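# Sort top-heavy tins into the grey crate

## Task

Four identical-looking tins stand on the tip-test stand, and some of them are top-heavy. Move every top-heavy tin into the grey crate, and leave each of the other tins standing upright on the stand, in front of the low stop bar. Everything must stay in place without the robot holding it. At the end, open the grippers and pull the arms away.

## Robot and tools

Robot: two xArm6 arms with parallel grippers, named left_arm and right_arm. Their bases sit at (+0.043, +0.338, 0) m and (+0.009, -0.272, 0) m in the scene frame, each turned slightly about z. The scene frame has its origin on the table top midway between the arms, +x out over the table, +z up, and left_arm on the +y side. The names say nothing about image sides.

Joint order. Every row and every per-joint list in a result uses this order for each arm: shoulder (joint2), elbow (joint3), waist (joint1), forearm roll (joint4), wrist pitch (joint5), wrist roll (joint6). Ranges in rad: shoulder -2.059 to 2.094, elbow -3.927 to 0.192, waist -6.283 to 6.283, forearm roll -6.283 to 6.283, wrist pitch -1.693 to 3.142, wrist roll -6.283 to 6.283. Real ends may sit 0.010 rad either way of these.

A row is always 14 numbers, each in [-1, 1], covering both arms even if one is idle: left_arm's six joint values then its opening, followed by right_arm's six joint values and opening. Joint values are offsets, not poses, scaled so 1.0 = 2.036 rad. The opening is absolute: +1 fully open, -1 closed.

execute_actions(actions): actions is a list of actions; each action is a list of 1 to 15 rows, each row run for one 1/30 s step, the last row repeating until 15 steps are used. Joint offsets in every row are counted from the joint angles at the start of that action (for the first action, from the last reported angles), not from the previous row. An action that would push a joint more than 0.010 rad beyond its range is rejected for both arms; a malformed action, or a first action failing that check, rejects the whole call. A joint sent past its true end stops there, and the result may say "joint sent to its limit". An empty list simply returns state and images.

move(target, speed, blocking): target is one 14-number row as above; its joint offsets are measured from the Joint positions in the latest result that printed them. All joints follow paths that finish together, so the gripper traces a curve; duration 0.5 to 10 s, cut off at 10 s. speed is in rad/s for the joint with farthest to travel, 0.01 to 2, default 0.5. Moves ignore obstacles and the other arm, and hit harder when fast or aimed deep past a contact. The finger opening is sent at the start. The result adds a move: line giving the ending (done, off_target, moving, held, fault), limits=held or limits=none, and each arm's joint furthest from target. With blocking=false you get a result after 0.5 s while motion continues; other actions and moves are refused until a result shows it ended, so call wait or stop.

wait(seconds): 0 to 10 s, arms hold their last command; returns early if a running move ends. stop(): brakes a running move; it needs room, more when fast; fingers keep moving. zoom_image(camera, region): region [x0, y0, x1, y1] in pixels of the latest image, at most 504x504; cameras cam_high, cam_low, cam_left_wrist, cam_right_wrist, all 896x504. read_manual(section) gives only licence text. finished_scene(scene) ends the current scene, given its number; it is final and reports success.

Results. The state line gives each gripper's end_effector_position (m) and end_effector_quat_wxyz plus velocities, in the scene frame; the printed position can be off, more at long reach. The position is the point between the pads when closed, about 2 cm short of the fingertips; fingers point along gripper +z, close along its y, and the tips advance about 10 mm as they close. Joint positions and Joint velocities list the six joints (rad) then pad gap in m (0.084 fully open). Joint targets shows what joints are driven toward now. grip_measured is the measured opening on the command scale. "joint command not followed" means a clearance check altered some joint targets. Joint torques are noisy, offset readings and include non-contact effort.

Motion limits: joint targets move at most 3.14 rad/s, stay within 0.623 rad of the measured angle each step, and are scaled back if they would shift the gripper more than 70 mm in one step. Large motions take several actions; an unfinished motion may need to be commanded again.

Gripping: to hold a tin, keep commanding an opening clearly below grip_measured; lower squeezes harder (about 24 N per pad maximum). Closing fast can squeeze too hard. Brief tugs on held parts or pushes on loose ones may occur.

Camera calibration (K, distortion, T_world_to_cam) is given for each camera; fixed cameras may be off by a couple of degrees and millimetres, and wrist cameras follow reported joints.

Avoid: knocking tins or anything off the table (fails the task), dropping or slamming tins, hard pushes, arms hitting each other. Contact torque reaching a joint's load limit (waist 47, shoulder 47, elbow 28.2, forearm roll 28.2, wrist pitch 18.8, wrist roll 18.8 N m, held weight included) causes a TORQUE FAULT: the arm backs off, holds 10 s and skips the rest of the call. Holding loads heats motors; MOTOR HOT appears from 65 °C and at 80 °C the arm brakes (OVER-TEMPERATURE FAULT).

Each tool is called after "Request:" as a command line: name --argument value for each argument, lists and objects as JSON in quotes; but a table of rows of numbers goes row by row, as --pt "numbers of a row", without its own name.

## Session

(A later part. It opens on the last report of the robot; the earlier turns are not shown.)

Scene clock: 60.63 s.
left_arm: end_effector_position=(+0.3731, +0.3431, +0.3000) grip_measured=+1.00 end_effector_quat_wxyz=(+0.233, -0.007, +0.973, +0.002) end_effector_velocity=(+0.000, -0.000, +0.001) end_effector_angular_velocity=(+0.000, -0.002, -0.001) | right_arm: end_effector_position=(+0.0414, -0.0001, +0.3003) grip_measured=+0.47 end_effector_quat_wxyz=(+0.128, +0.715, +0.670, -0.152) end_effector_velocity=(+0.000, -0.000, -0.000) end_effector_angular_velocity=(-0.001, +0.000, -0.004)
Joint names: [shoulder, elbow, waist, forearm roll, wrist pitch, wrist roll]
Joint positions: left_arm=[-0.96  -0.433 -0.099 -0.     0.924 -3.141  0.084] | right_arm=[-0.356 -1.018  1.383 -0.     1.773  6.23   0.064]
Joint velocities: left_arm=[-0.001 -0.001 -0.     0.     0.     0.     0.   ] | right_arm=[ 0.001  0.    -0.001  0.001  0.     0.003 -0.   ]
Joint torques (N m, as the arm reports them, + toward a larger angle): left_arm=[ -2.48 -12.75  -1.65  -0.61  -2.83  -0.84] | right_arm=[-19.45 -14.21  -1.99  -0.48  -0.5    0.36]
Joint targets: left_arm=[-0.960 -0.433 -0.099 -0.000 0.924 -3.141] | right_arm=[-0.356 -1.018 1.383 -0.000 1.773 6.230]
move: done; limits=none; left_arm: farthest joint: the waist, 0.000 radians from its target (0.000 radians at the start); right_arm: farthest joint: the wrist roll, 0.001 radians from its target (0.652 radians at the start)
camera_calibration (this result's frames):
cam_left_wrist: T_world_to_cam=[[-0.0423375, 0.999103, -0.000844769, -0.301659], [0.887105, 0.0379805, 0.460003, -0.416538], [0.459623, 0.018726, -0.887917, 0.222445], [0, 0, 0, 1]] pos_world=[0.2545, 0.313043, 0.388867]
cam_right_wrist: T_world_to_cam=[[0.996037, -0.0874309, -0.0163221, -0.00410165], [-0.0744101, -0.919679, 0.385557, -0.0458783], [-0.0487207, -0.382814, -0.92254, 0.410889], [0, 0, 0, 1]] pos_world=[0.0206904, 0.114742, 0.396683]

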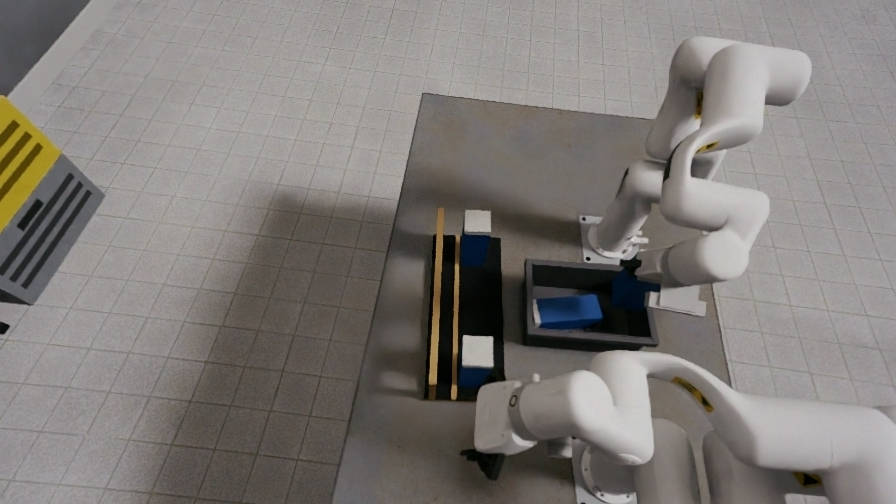

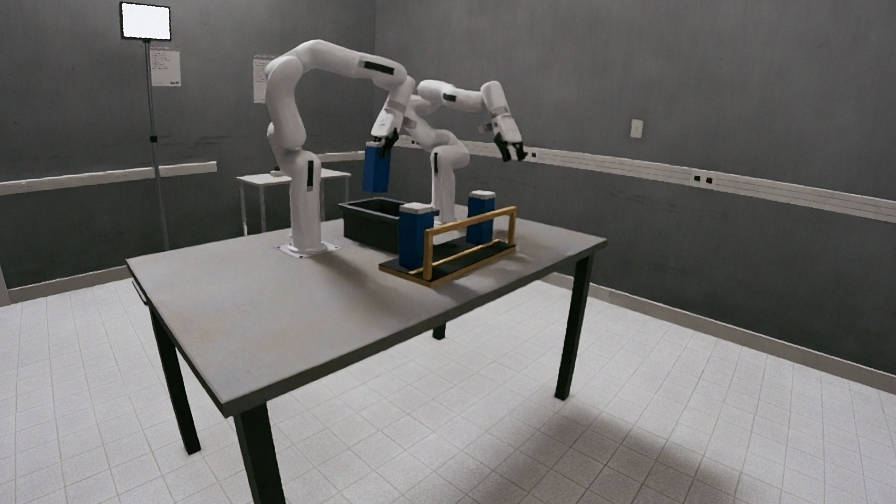

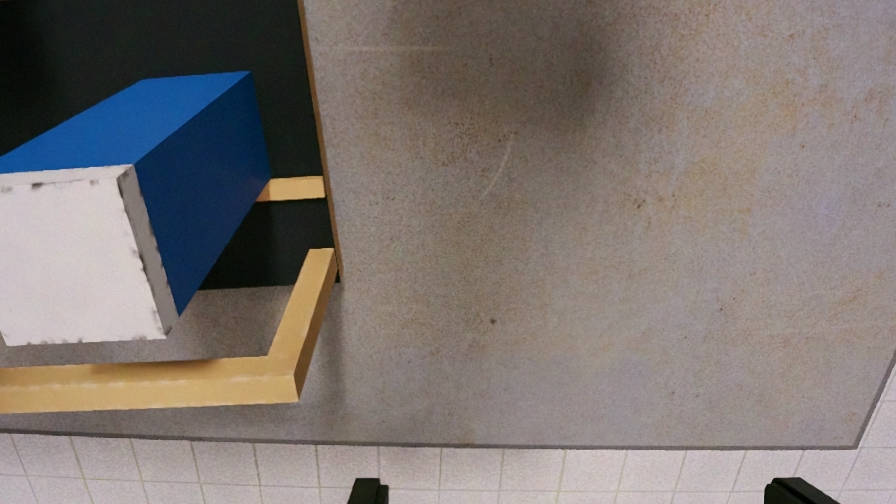

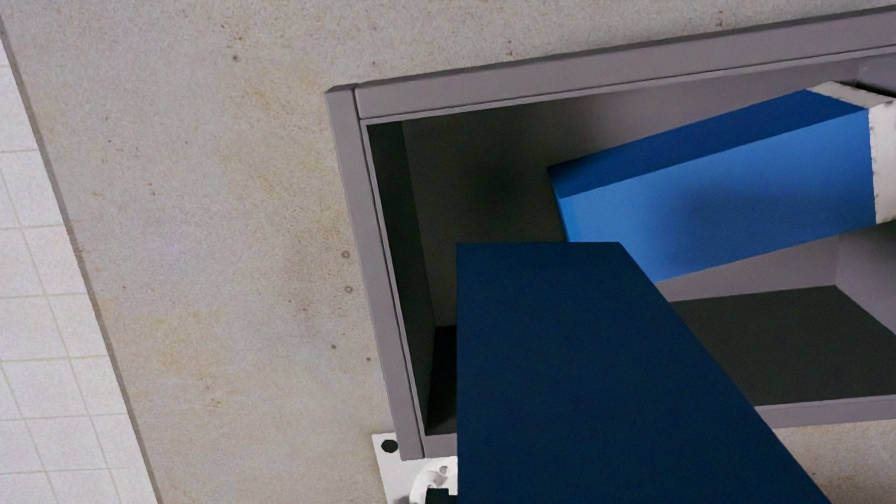

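Request:
move --target '[0,0,0,0,0,0,1,0,0,0.025,0,0,-0.034,-1]' --speed 0.4

Request:
move --target '[0,0,0,0,0,0,1,0.049,0.1642,0,0,-0.2127,0,-1]' --speed 0.35

Scene clock: 63.07 s.
left_arm: end_effector_position=(+0.3731, +0.3431, +0.3000) grip_measured=+1.00 end_effector_quat_wxyz=(+0.233, -0.007, +0.973, +0.002) end_effector_velocity=(-0.000, -0.000, -0.000) end_effector_angular_velocity=(-0.000, +0.000, +0.000) | right_arm: end_effector_position=(+0.0276, +0.0012, +0.3003) grip_measured=+0.47 end_effector_quat_wxyz=(+0.126, +0.674, +0.712, -0.153) end_effector_velocity=(-0.000, +0.000, -0.001) end_effector_angular_velocity=(-0.001, +0.001, +0.001)
Joint names: [shoulder, elbow, waist, forearm roll, wrist pitch, wrist roll]
Joint positions: left_arm=[-0.96  -0.433 -0.099 -0.     0.924 -3.141  0.084] | right_arm=[-0.356 -1.018  1.434 -0.     1.773  6.161  0.064]
Joint velocities: left_arm=[-0.     0.001  0.    -0.    -0.     0.     0.   ] | right_arm=[ 0.001  0.001  0.     0.001 -0.    -0.001  0.   ]
Joint torques (N m, as the arm reports them, + toward a larger angle): left_arm=[ -2.5  -12.76  -1.77  -0.85  -2.94  -0.89] | right_arm=[-19.3  -14.2   -2.06  -0.61  -0.58   0.43]
Joint targets: left_arm=[-0.960 -0.433 -0.099 -0.000 0.924 -3.141] | right_arm=[-0.356 -1.018 1.434 -0.000 1.773 6.161]
move: done; limits=none; left_arm: farthest joint: the waist, 0.000 radians from its target (0.000 radians at the start); right_arm: farthest joint: the waist, 0.000 radians from its target (0.050 radians at the start)
camera_calibration (this result's frames):
cam_left_wrist: T_world_to_cam=[[-0.0423376, 0.999103, -0.000844828, -0.301659], [0.887105, 0.0379806, 0.460003, -0.416538], [0.459623, 0.018726, -0.887917, 0.222445], [0, 0, 0, 1]] pos_world=[0.2545, 0.313043, 0.388867]
cam_right_wrist: T_world_to_cam=[[0.998717, 0.0267063, -0.0430341, 0.0175835], [0.0412031, -0.922532, 0.383715, -0.0483475], [-0.0294528, -0.384995, -0.922448, 0.410155], [0, 0, 0, 1]] pos_world=[-0.00348867, 0.112836, 0.397655]

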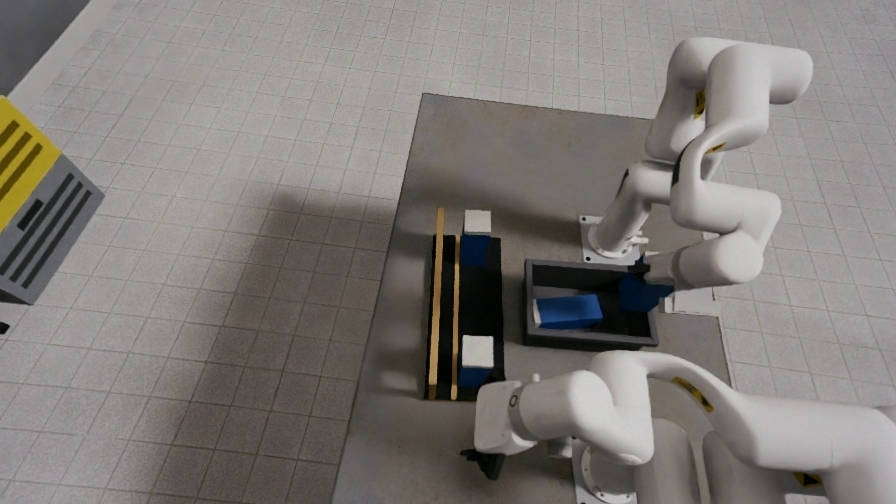

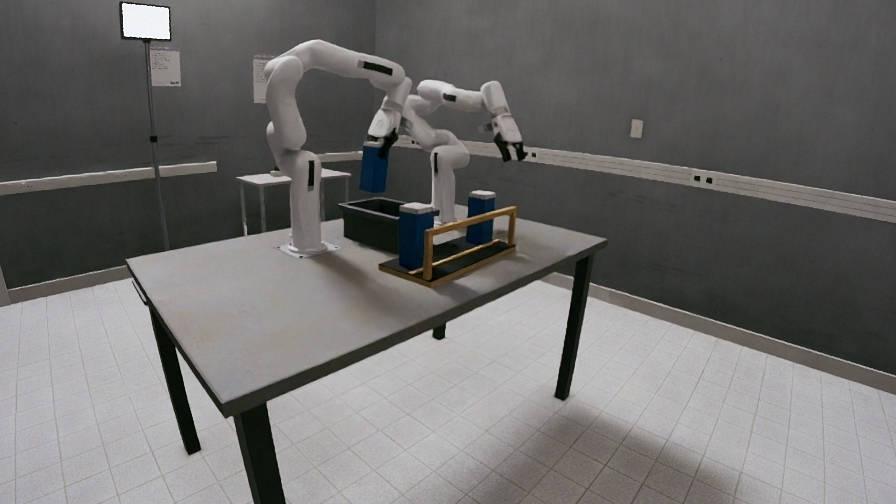

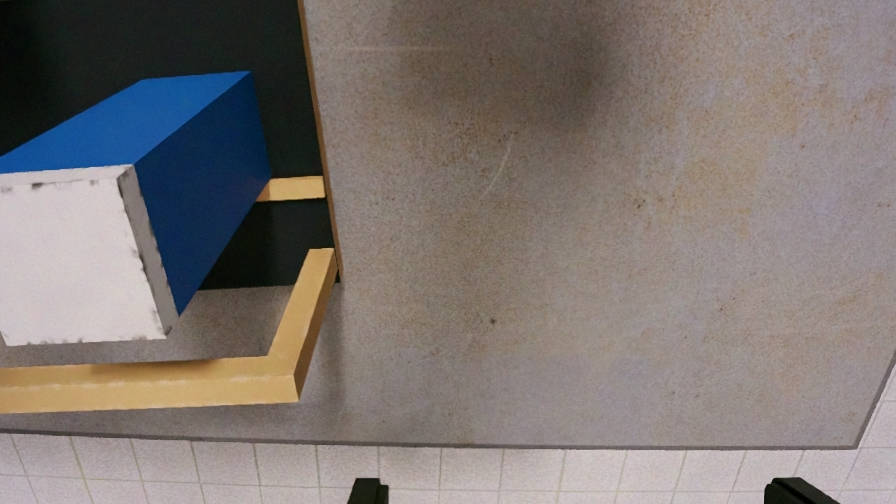

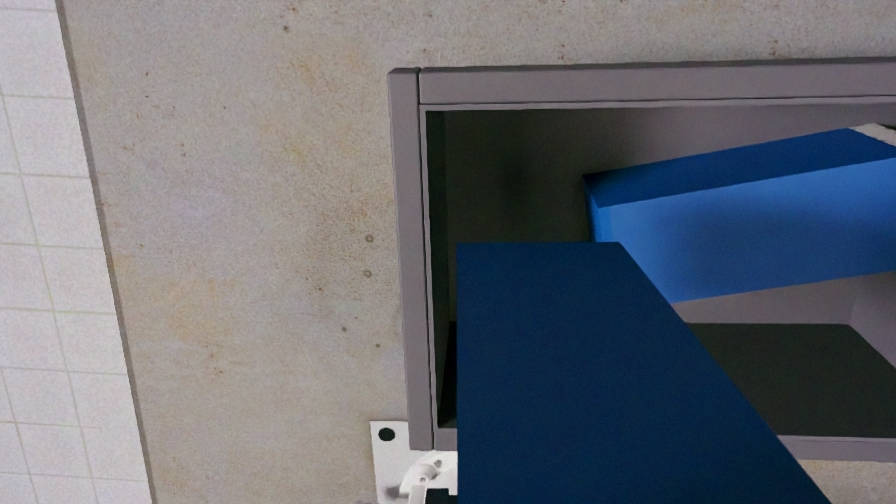

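Scene clock: 64.87 s.
left_arm: end_effector_position=(+0.3731, +0.3431, +0.3000) grip_measured=+1.00 end_effector_quat_wxyz=(+0.233, -0.007, +0.973, +0.002) end_effector_velocity=(+0.000, +0.000, +0.000) end_effector_angular_velocity=(+0.000, -0.001, +0.000) | right_arm: end_effector_position=(+0.0276, +0.0011, +0.1555) grip_measured=+0.47 end_effector_quat_wxyz=(+0.126, +0.674, +0.712, -0.153) end_effector_velocity=(-0.000, -0.001, -0.001) end_effector_angular_velocity=(-0.002, +0.001, -0.001)
Joint names: [shoulder, elbow, waist, forearm roll, wrist pitch, wrist roll]
Joint positions: left_arm=[-0.96  -0.433 -0.099 -0.     0.924 -3.141  0.084] | right_arm=[-0.257 -0.684  1.434 -0.     1.341  6.161  0.064]
Joint velocities: left_arm=[-0.    -0.001  0.     0.     0.    -0.    -0.   ] | right_arm=[ 0.001  0.004 -0.     0.001 -0.003  0.     0.   ]
Joint torques (N m, as the arm reports them, + toward a larger angle): left_arm=[ -2.43 -12.71  -1.73  -0.61  -2.83  -0.83] | right_arm=[-20.91 -13.38  -2.14  -0.45  -0.57   0.44]
Joint targets: left_arm=[-0.960 -0.433 -0.099 -0.000 0.924 -3.141] | right_arm=[-0.257 -0.684 1.434 -0.000 1.340 6.161]
move: done; limits=none; left_arm: farthest joint: the waist, 0.000 radians from its target (0.000 radians at the start); right_arm: farthest joint: the shoulder, 0.001 radians from its target (0.100 radians at the start)
camera_calibration (this result's frames):
cam_left_wrist: T_world_to_cam=[[-0.0423379, 0.999103, -0.000844968, -0.301658], [0.887105, 0.0379809, 0.460003, -0.416538], [0.459623, 0.018726, -0.887917, 0.222445], [0, 0, 0, 1]] pos_world=[0.2545, 0.313043, 0.388866]
cam_right_wrist: T_world_to_cam=[[0.998711, 0.0267687, -0.0431235, 0.0113864], [0.0413119, -0.922309, 0.384238, 0.00699991], [-0.0294877, -0.385524, -0.922226, 0.27654], [0, 0, 0, 1]] pos_world=[-0.00350635, 0.112764, 0.252834]

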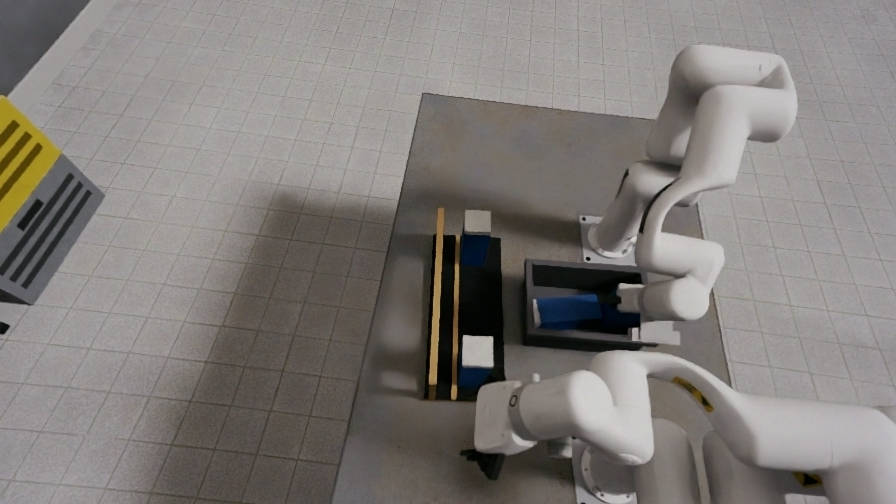

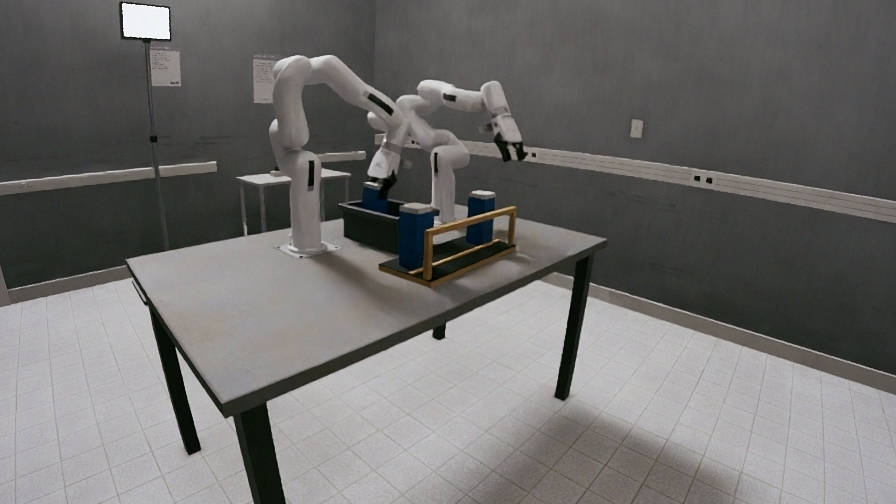

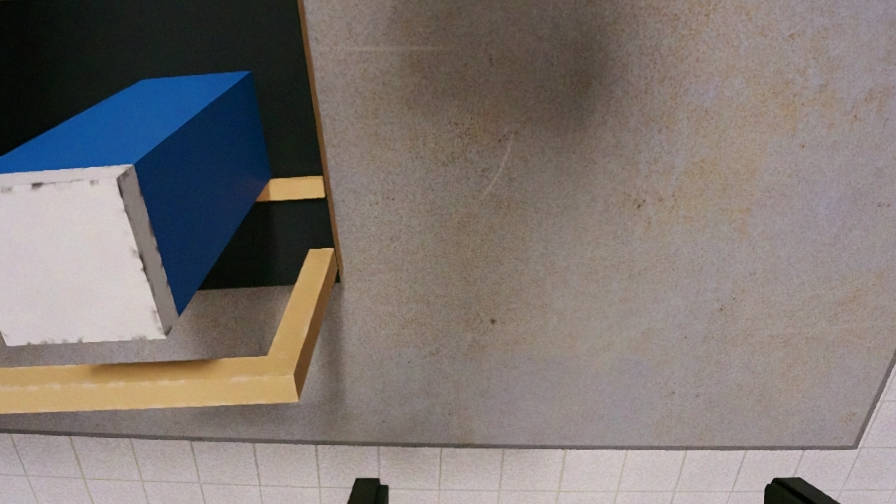

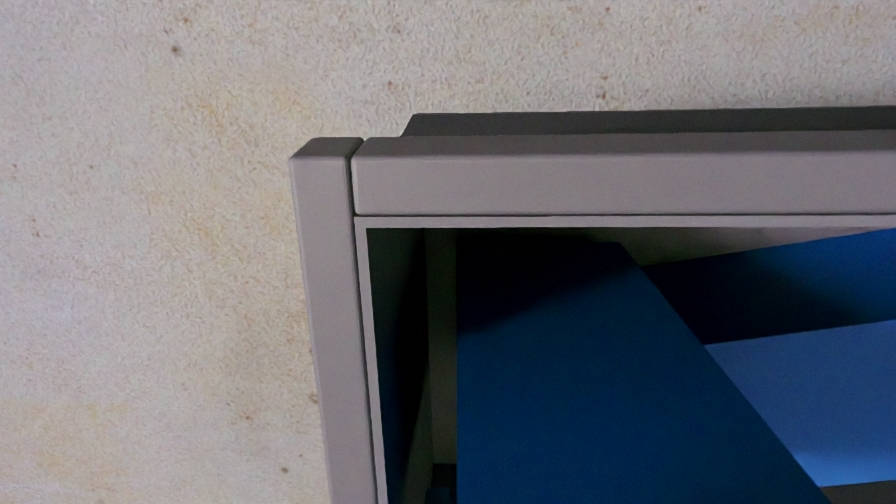

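Request:
execute_actions --actions '[[[0,0,0,0,0,0,1,0,0,0,0,0,0,1]]]'

Request:
move --target '[0,0,0,0,0,0,1,-0.049,-0.1642,0,0,0.2127,0,1]' --speed 0.6

Scene clock: 65.73 s.
left_arm: end_effector_position=(+0.3731, +0.3431, +0.3000) grip_measured=+1.00 end_effector_quat_wxyz=(+0.233, -0.007, +0.973, +0.002) end_effector_velocity=(+0.000, -0.000, +0.000) end_effector_angular_velocity=(-0.000, -0.001, -0.000) | right_arm: end_effector_position=(+0.0276, +0.0011, +0.1555) grip_measured=+1.00 end_effector_quat_wxyz=(+0.126, +0.674, +0.712, -0.153) end_effector_velocity=(+0.000, +0.001, +0.001) end_effector_angular_velocity=(+0.003, -0.001, -0.001)
Joint names: [shoulder, elbow, waist, forearm roll, wrist pitch, wrist roll]
Joint positions: left_arm=[-0.96  -0.433 -0.099 -0.     0.924 -3.141  0.084] | right_arm=[-0.257 -0.684  1.434 -0.     1.341  6.161  0.084]
Joint velocities: left_arm=[ 0.    -0.    -0.001 -0.    -0.    -0.001  0.   ] | right_arm=[ 0.    -0.002 -0.001 -0.001 -0.001  0.001  0.   ]
Joint torques (N m, as the arm reports them, + toward a larger angle): left_arm=[ -2.37 -12.49  -1.76  -0.44  -2.91  -0.83] | right_arm=[-19.66 -12.51  -1.94  -0.5   -0.67   0.37]
Joint targets: left_arm=[-0.960 -0.433 -0.099 -0.000 0.924 -3.141] | right_arm=[-0.257 -0.684 1.434 -0.000 1.341 6.161]
camera_calibration (this result's frames):
cam_left_wrist: T_world_to_cam=[[-0.0423379, 0.999103, -0.000845029, -0.301658], [0.887105, 0.0379809, 0.460003, -0.416538], [0.459623, 0.0187259, -0.887917, 0.222445], [0, 0, 0, 1]] pos_world=[0.2545, 0.313043, 0.388867]
cam_right_wrist: T_world_to_cam=[[0.998713, 0.0267906, -0.043058, 0.0113454], [0.0413081, -0.922294, 0.384276, 0.00697235], [-0.0294171, -0.38556, -0.922214, 0.276538], [0, 0, 0, 1]] pos_world=[-0.00348391, 0.112749, 0.252836]

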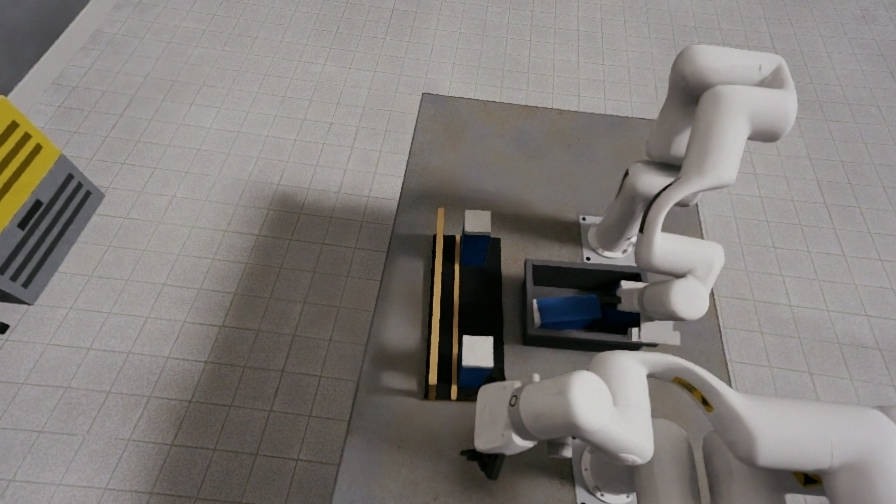

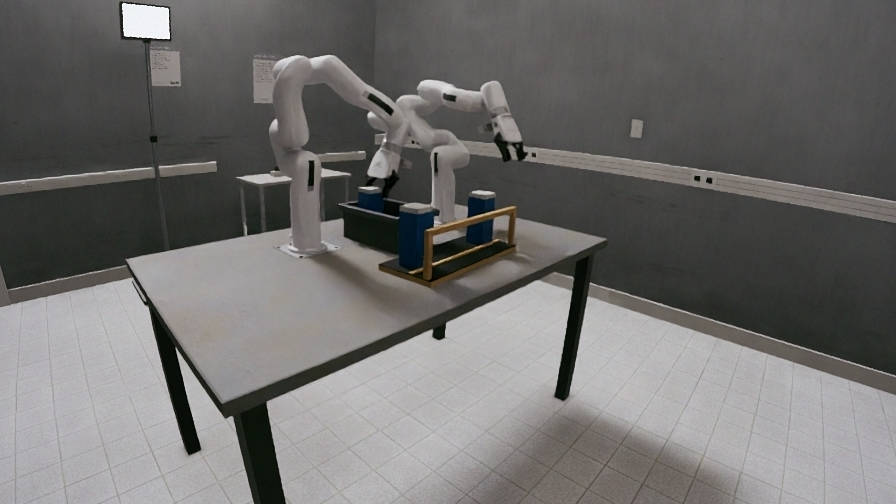

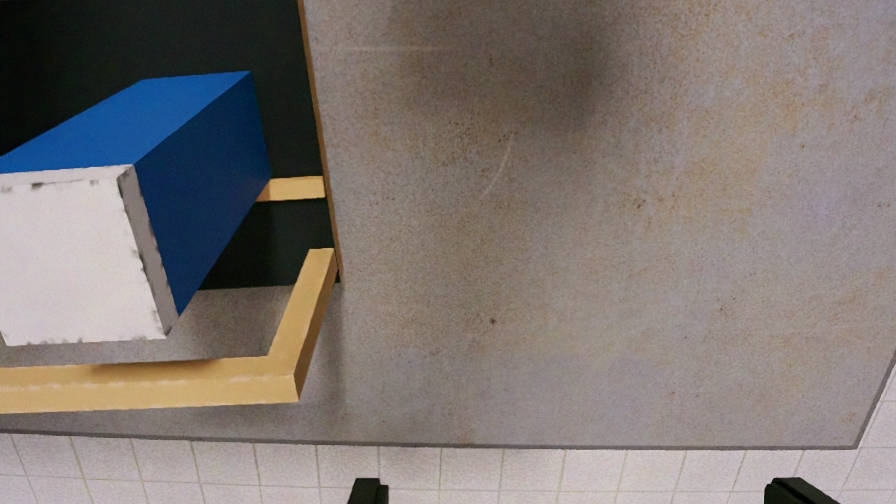

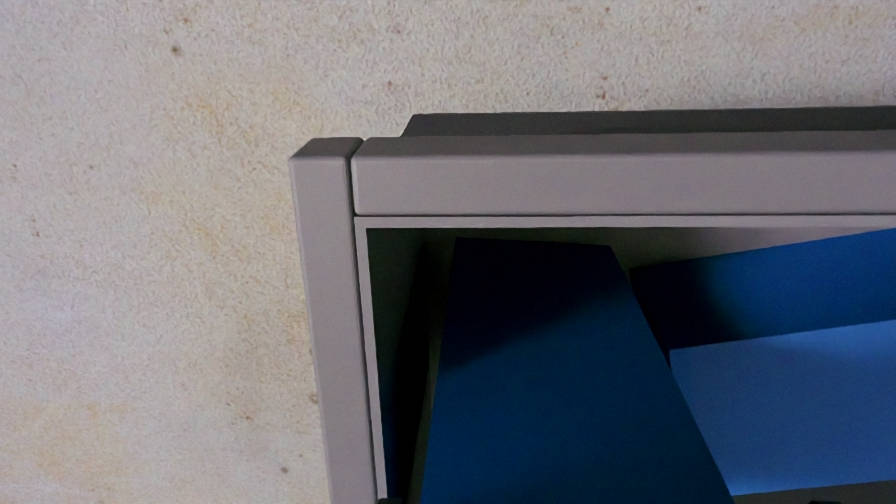

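Scene clock: 67.13 s.
left_arm: end_effector_position=(+0.3731, +0.3431, +0.3000) grip_measured=+1.00 end_effector_quat_wxyz=(+0.233, -0.007, +0.973, +0.002) end_effector_velocity=(+0.000, -0.000, +0.000) end_effector_angular_velocity=(-0.000, -0.000, -0.000) | right_arm: end_effector_position=(+0.0276, +0.0012, +0.3003) grip_measured=+1.00 end_effector_quat_wxyz=(+0.126, +0.674, +0.712, -0.153) end_effector_velocity=(-0.000, +0.000, +0.002) end_effector_angular_velocity=(+0.004, -0.001, +0.002)
Joint names: [shoulder, elbow, waist, forearm roll, wrist pitch, wrist roll]
Joint positions: left_arm=[-0.96  -0.433 -0.099 -0.     0.924 -3.141  0.084] | right_arm=[-0.356 -1.018  1.434 -0.     1.774  6.161  0.084]
Joint velocities: left_arm=[ 0.    -0.001 -0.    -0.     0.     0.    -0.   ] | right_arm=[-0.002 -0.003  0.001 -0.001  0.001 -0.    -0.   ]
Joint torques (N m, as the arm reports them, + toward a larger angle): left_arm=[ -2.64 -12.84  -1.72  -0.5   -2.93  -0.87] | right_arm=[-18.14 -13.21  -2.15  -0.61  -0.6    0.41]
Joint targets: left_arm=[-0.960 -0.433 -0.099 -0.000 0.924 -3.141] | right_arm=[-0.357 -1.019 1.434 -0.000 1.774 6.161]
move: done; limits=none; left_arm: farthest joint: the waist, 0.000 radians from its target (0.000 radians at the start); right_arm: farthest joint: the waist, 0.000 radians from its target (0.000 radians at the start)
camera_calibration (this result's frames):
cam_left_wrist: T_world_to_cam=[[-0.0423378, 0.999103, -0.000845011, -0.301658], [0.887105, 0.0379809, 0.460003, -0.416538], [0.459623, 0.0187259, -0.887917, 0.222445], [0, 0, 0, 1]] pos_world=[0.254501, 0.313043, 0.388867]
cam_right_wrist: T_world_to_cam=[[0.99872, 0.0266919, -0.0429543, 0.0175267], [0.0411606, -0.922513, 0.383765, -0.0483909], [-0.0293825, -0.385042, -0.922431, 0.410163], [0, 0, 0, 1]] pos_world=[-0.00346086, 0.112821, 0.39767]

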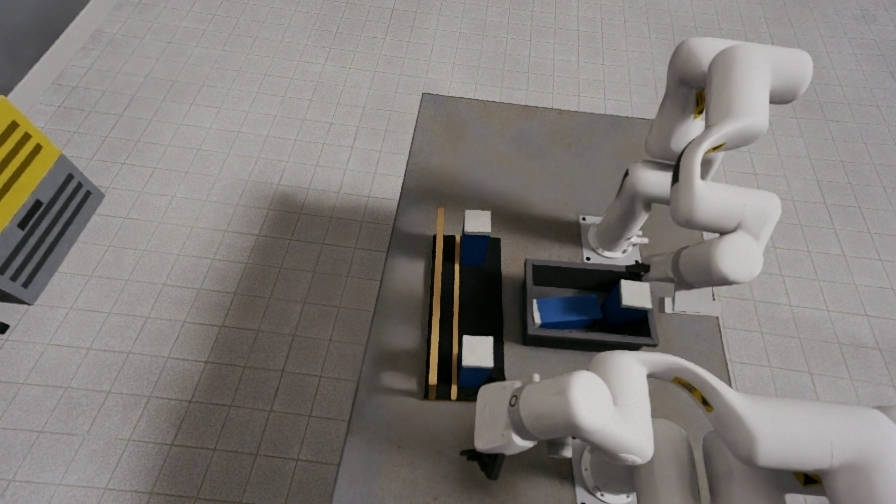

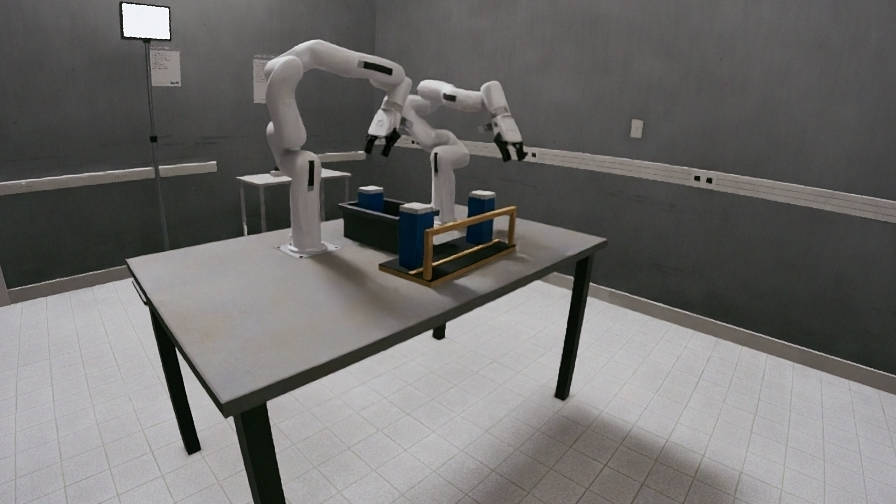

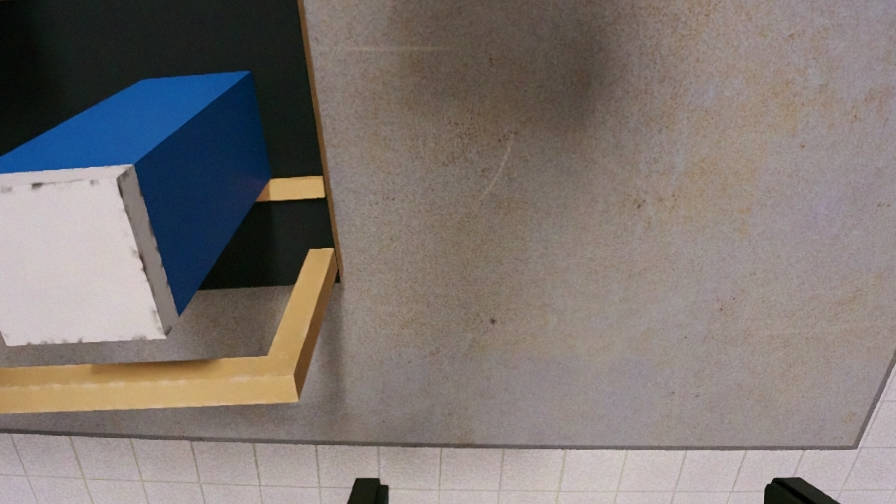

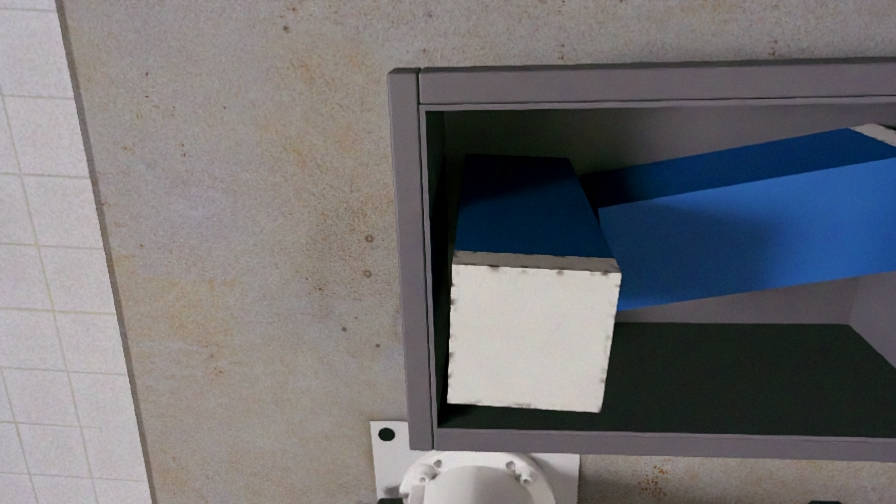

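Request:
finished_scene --scene 1

The scene is finished: the task was done.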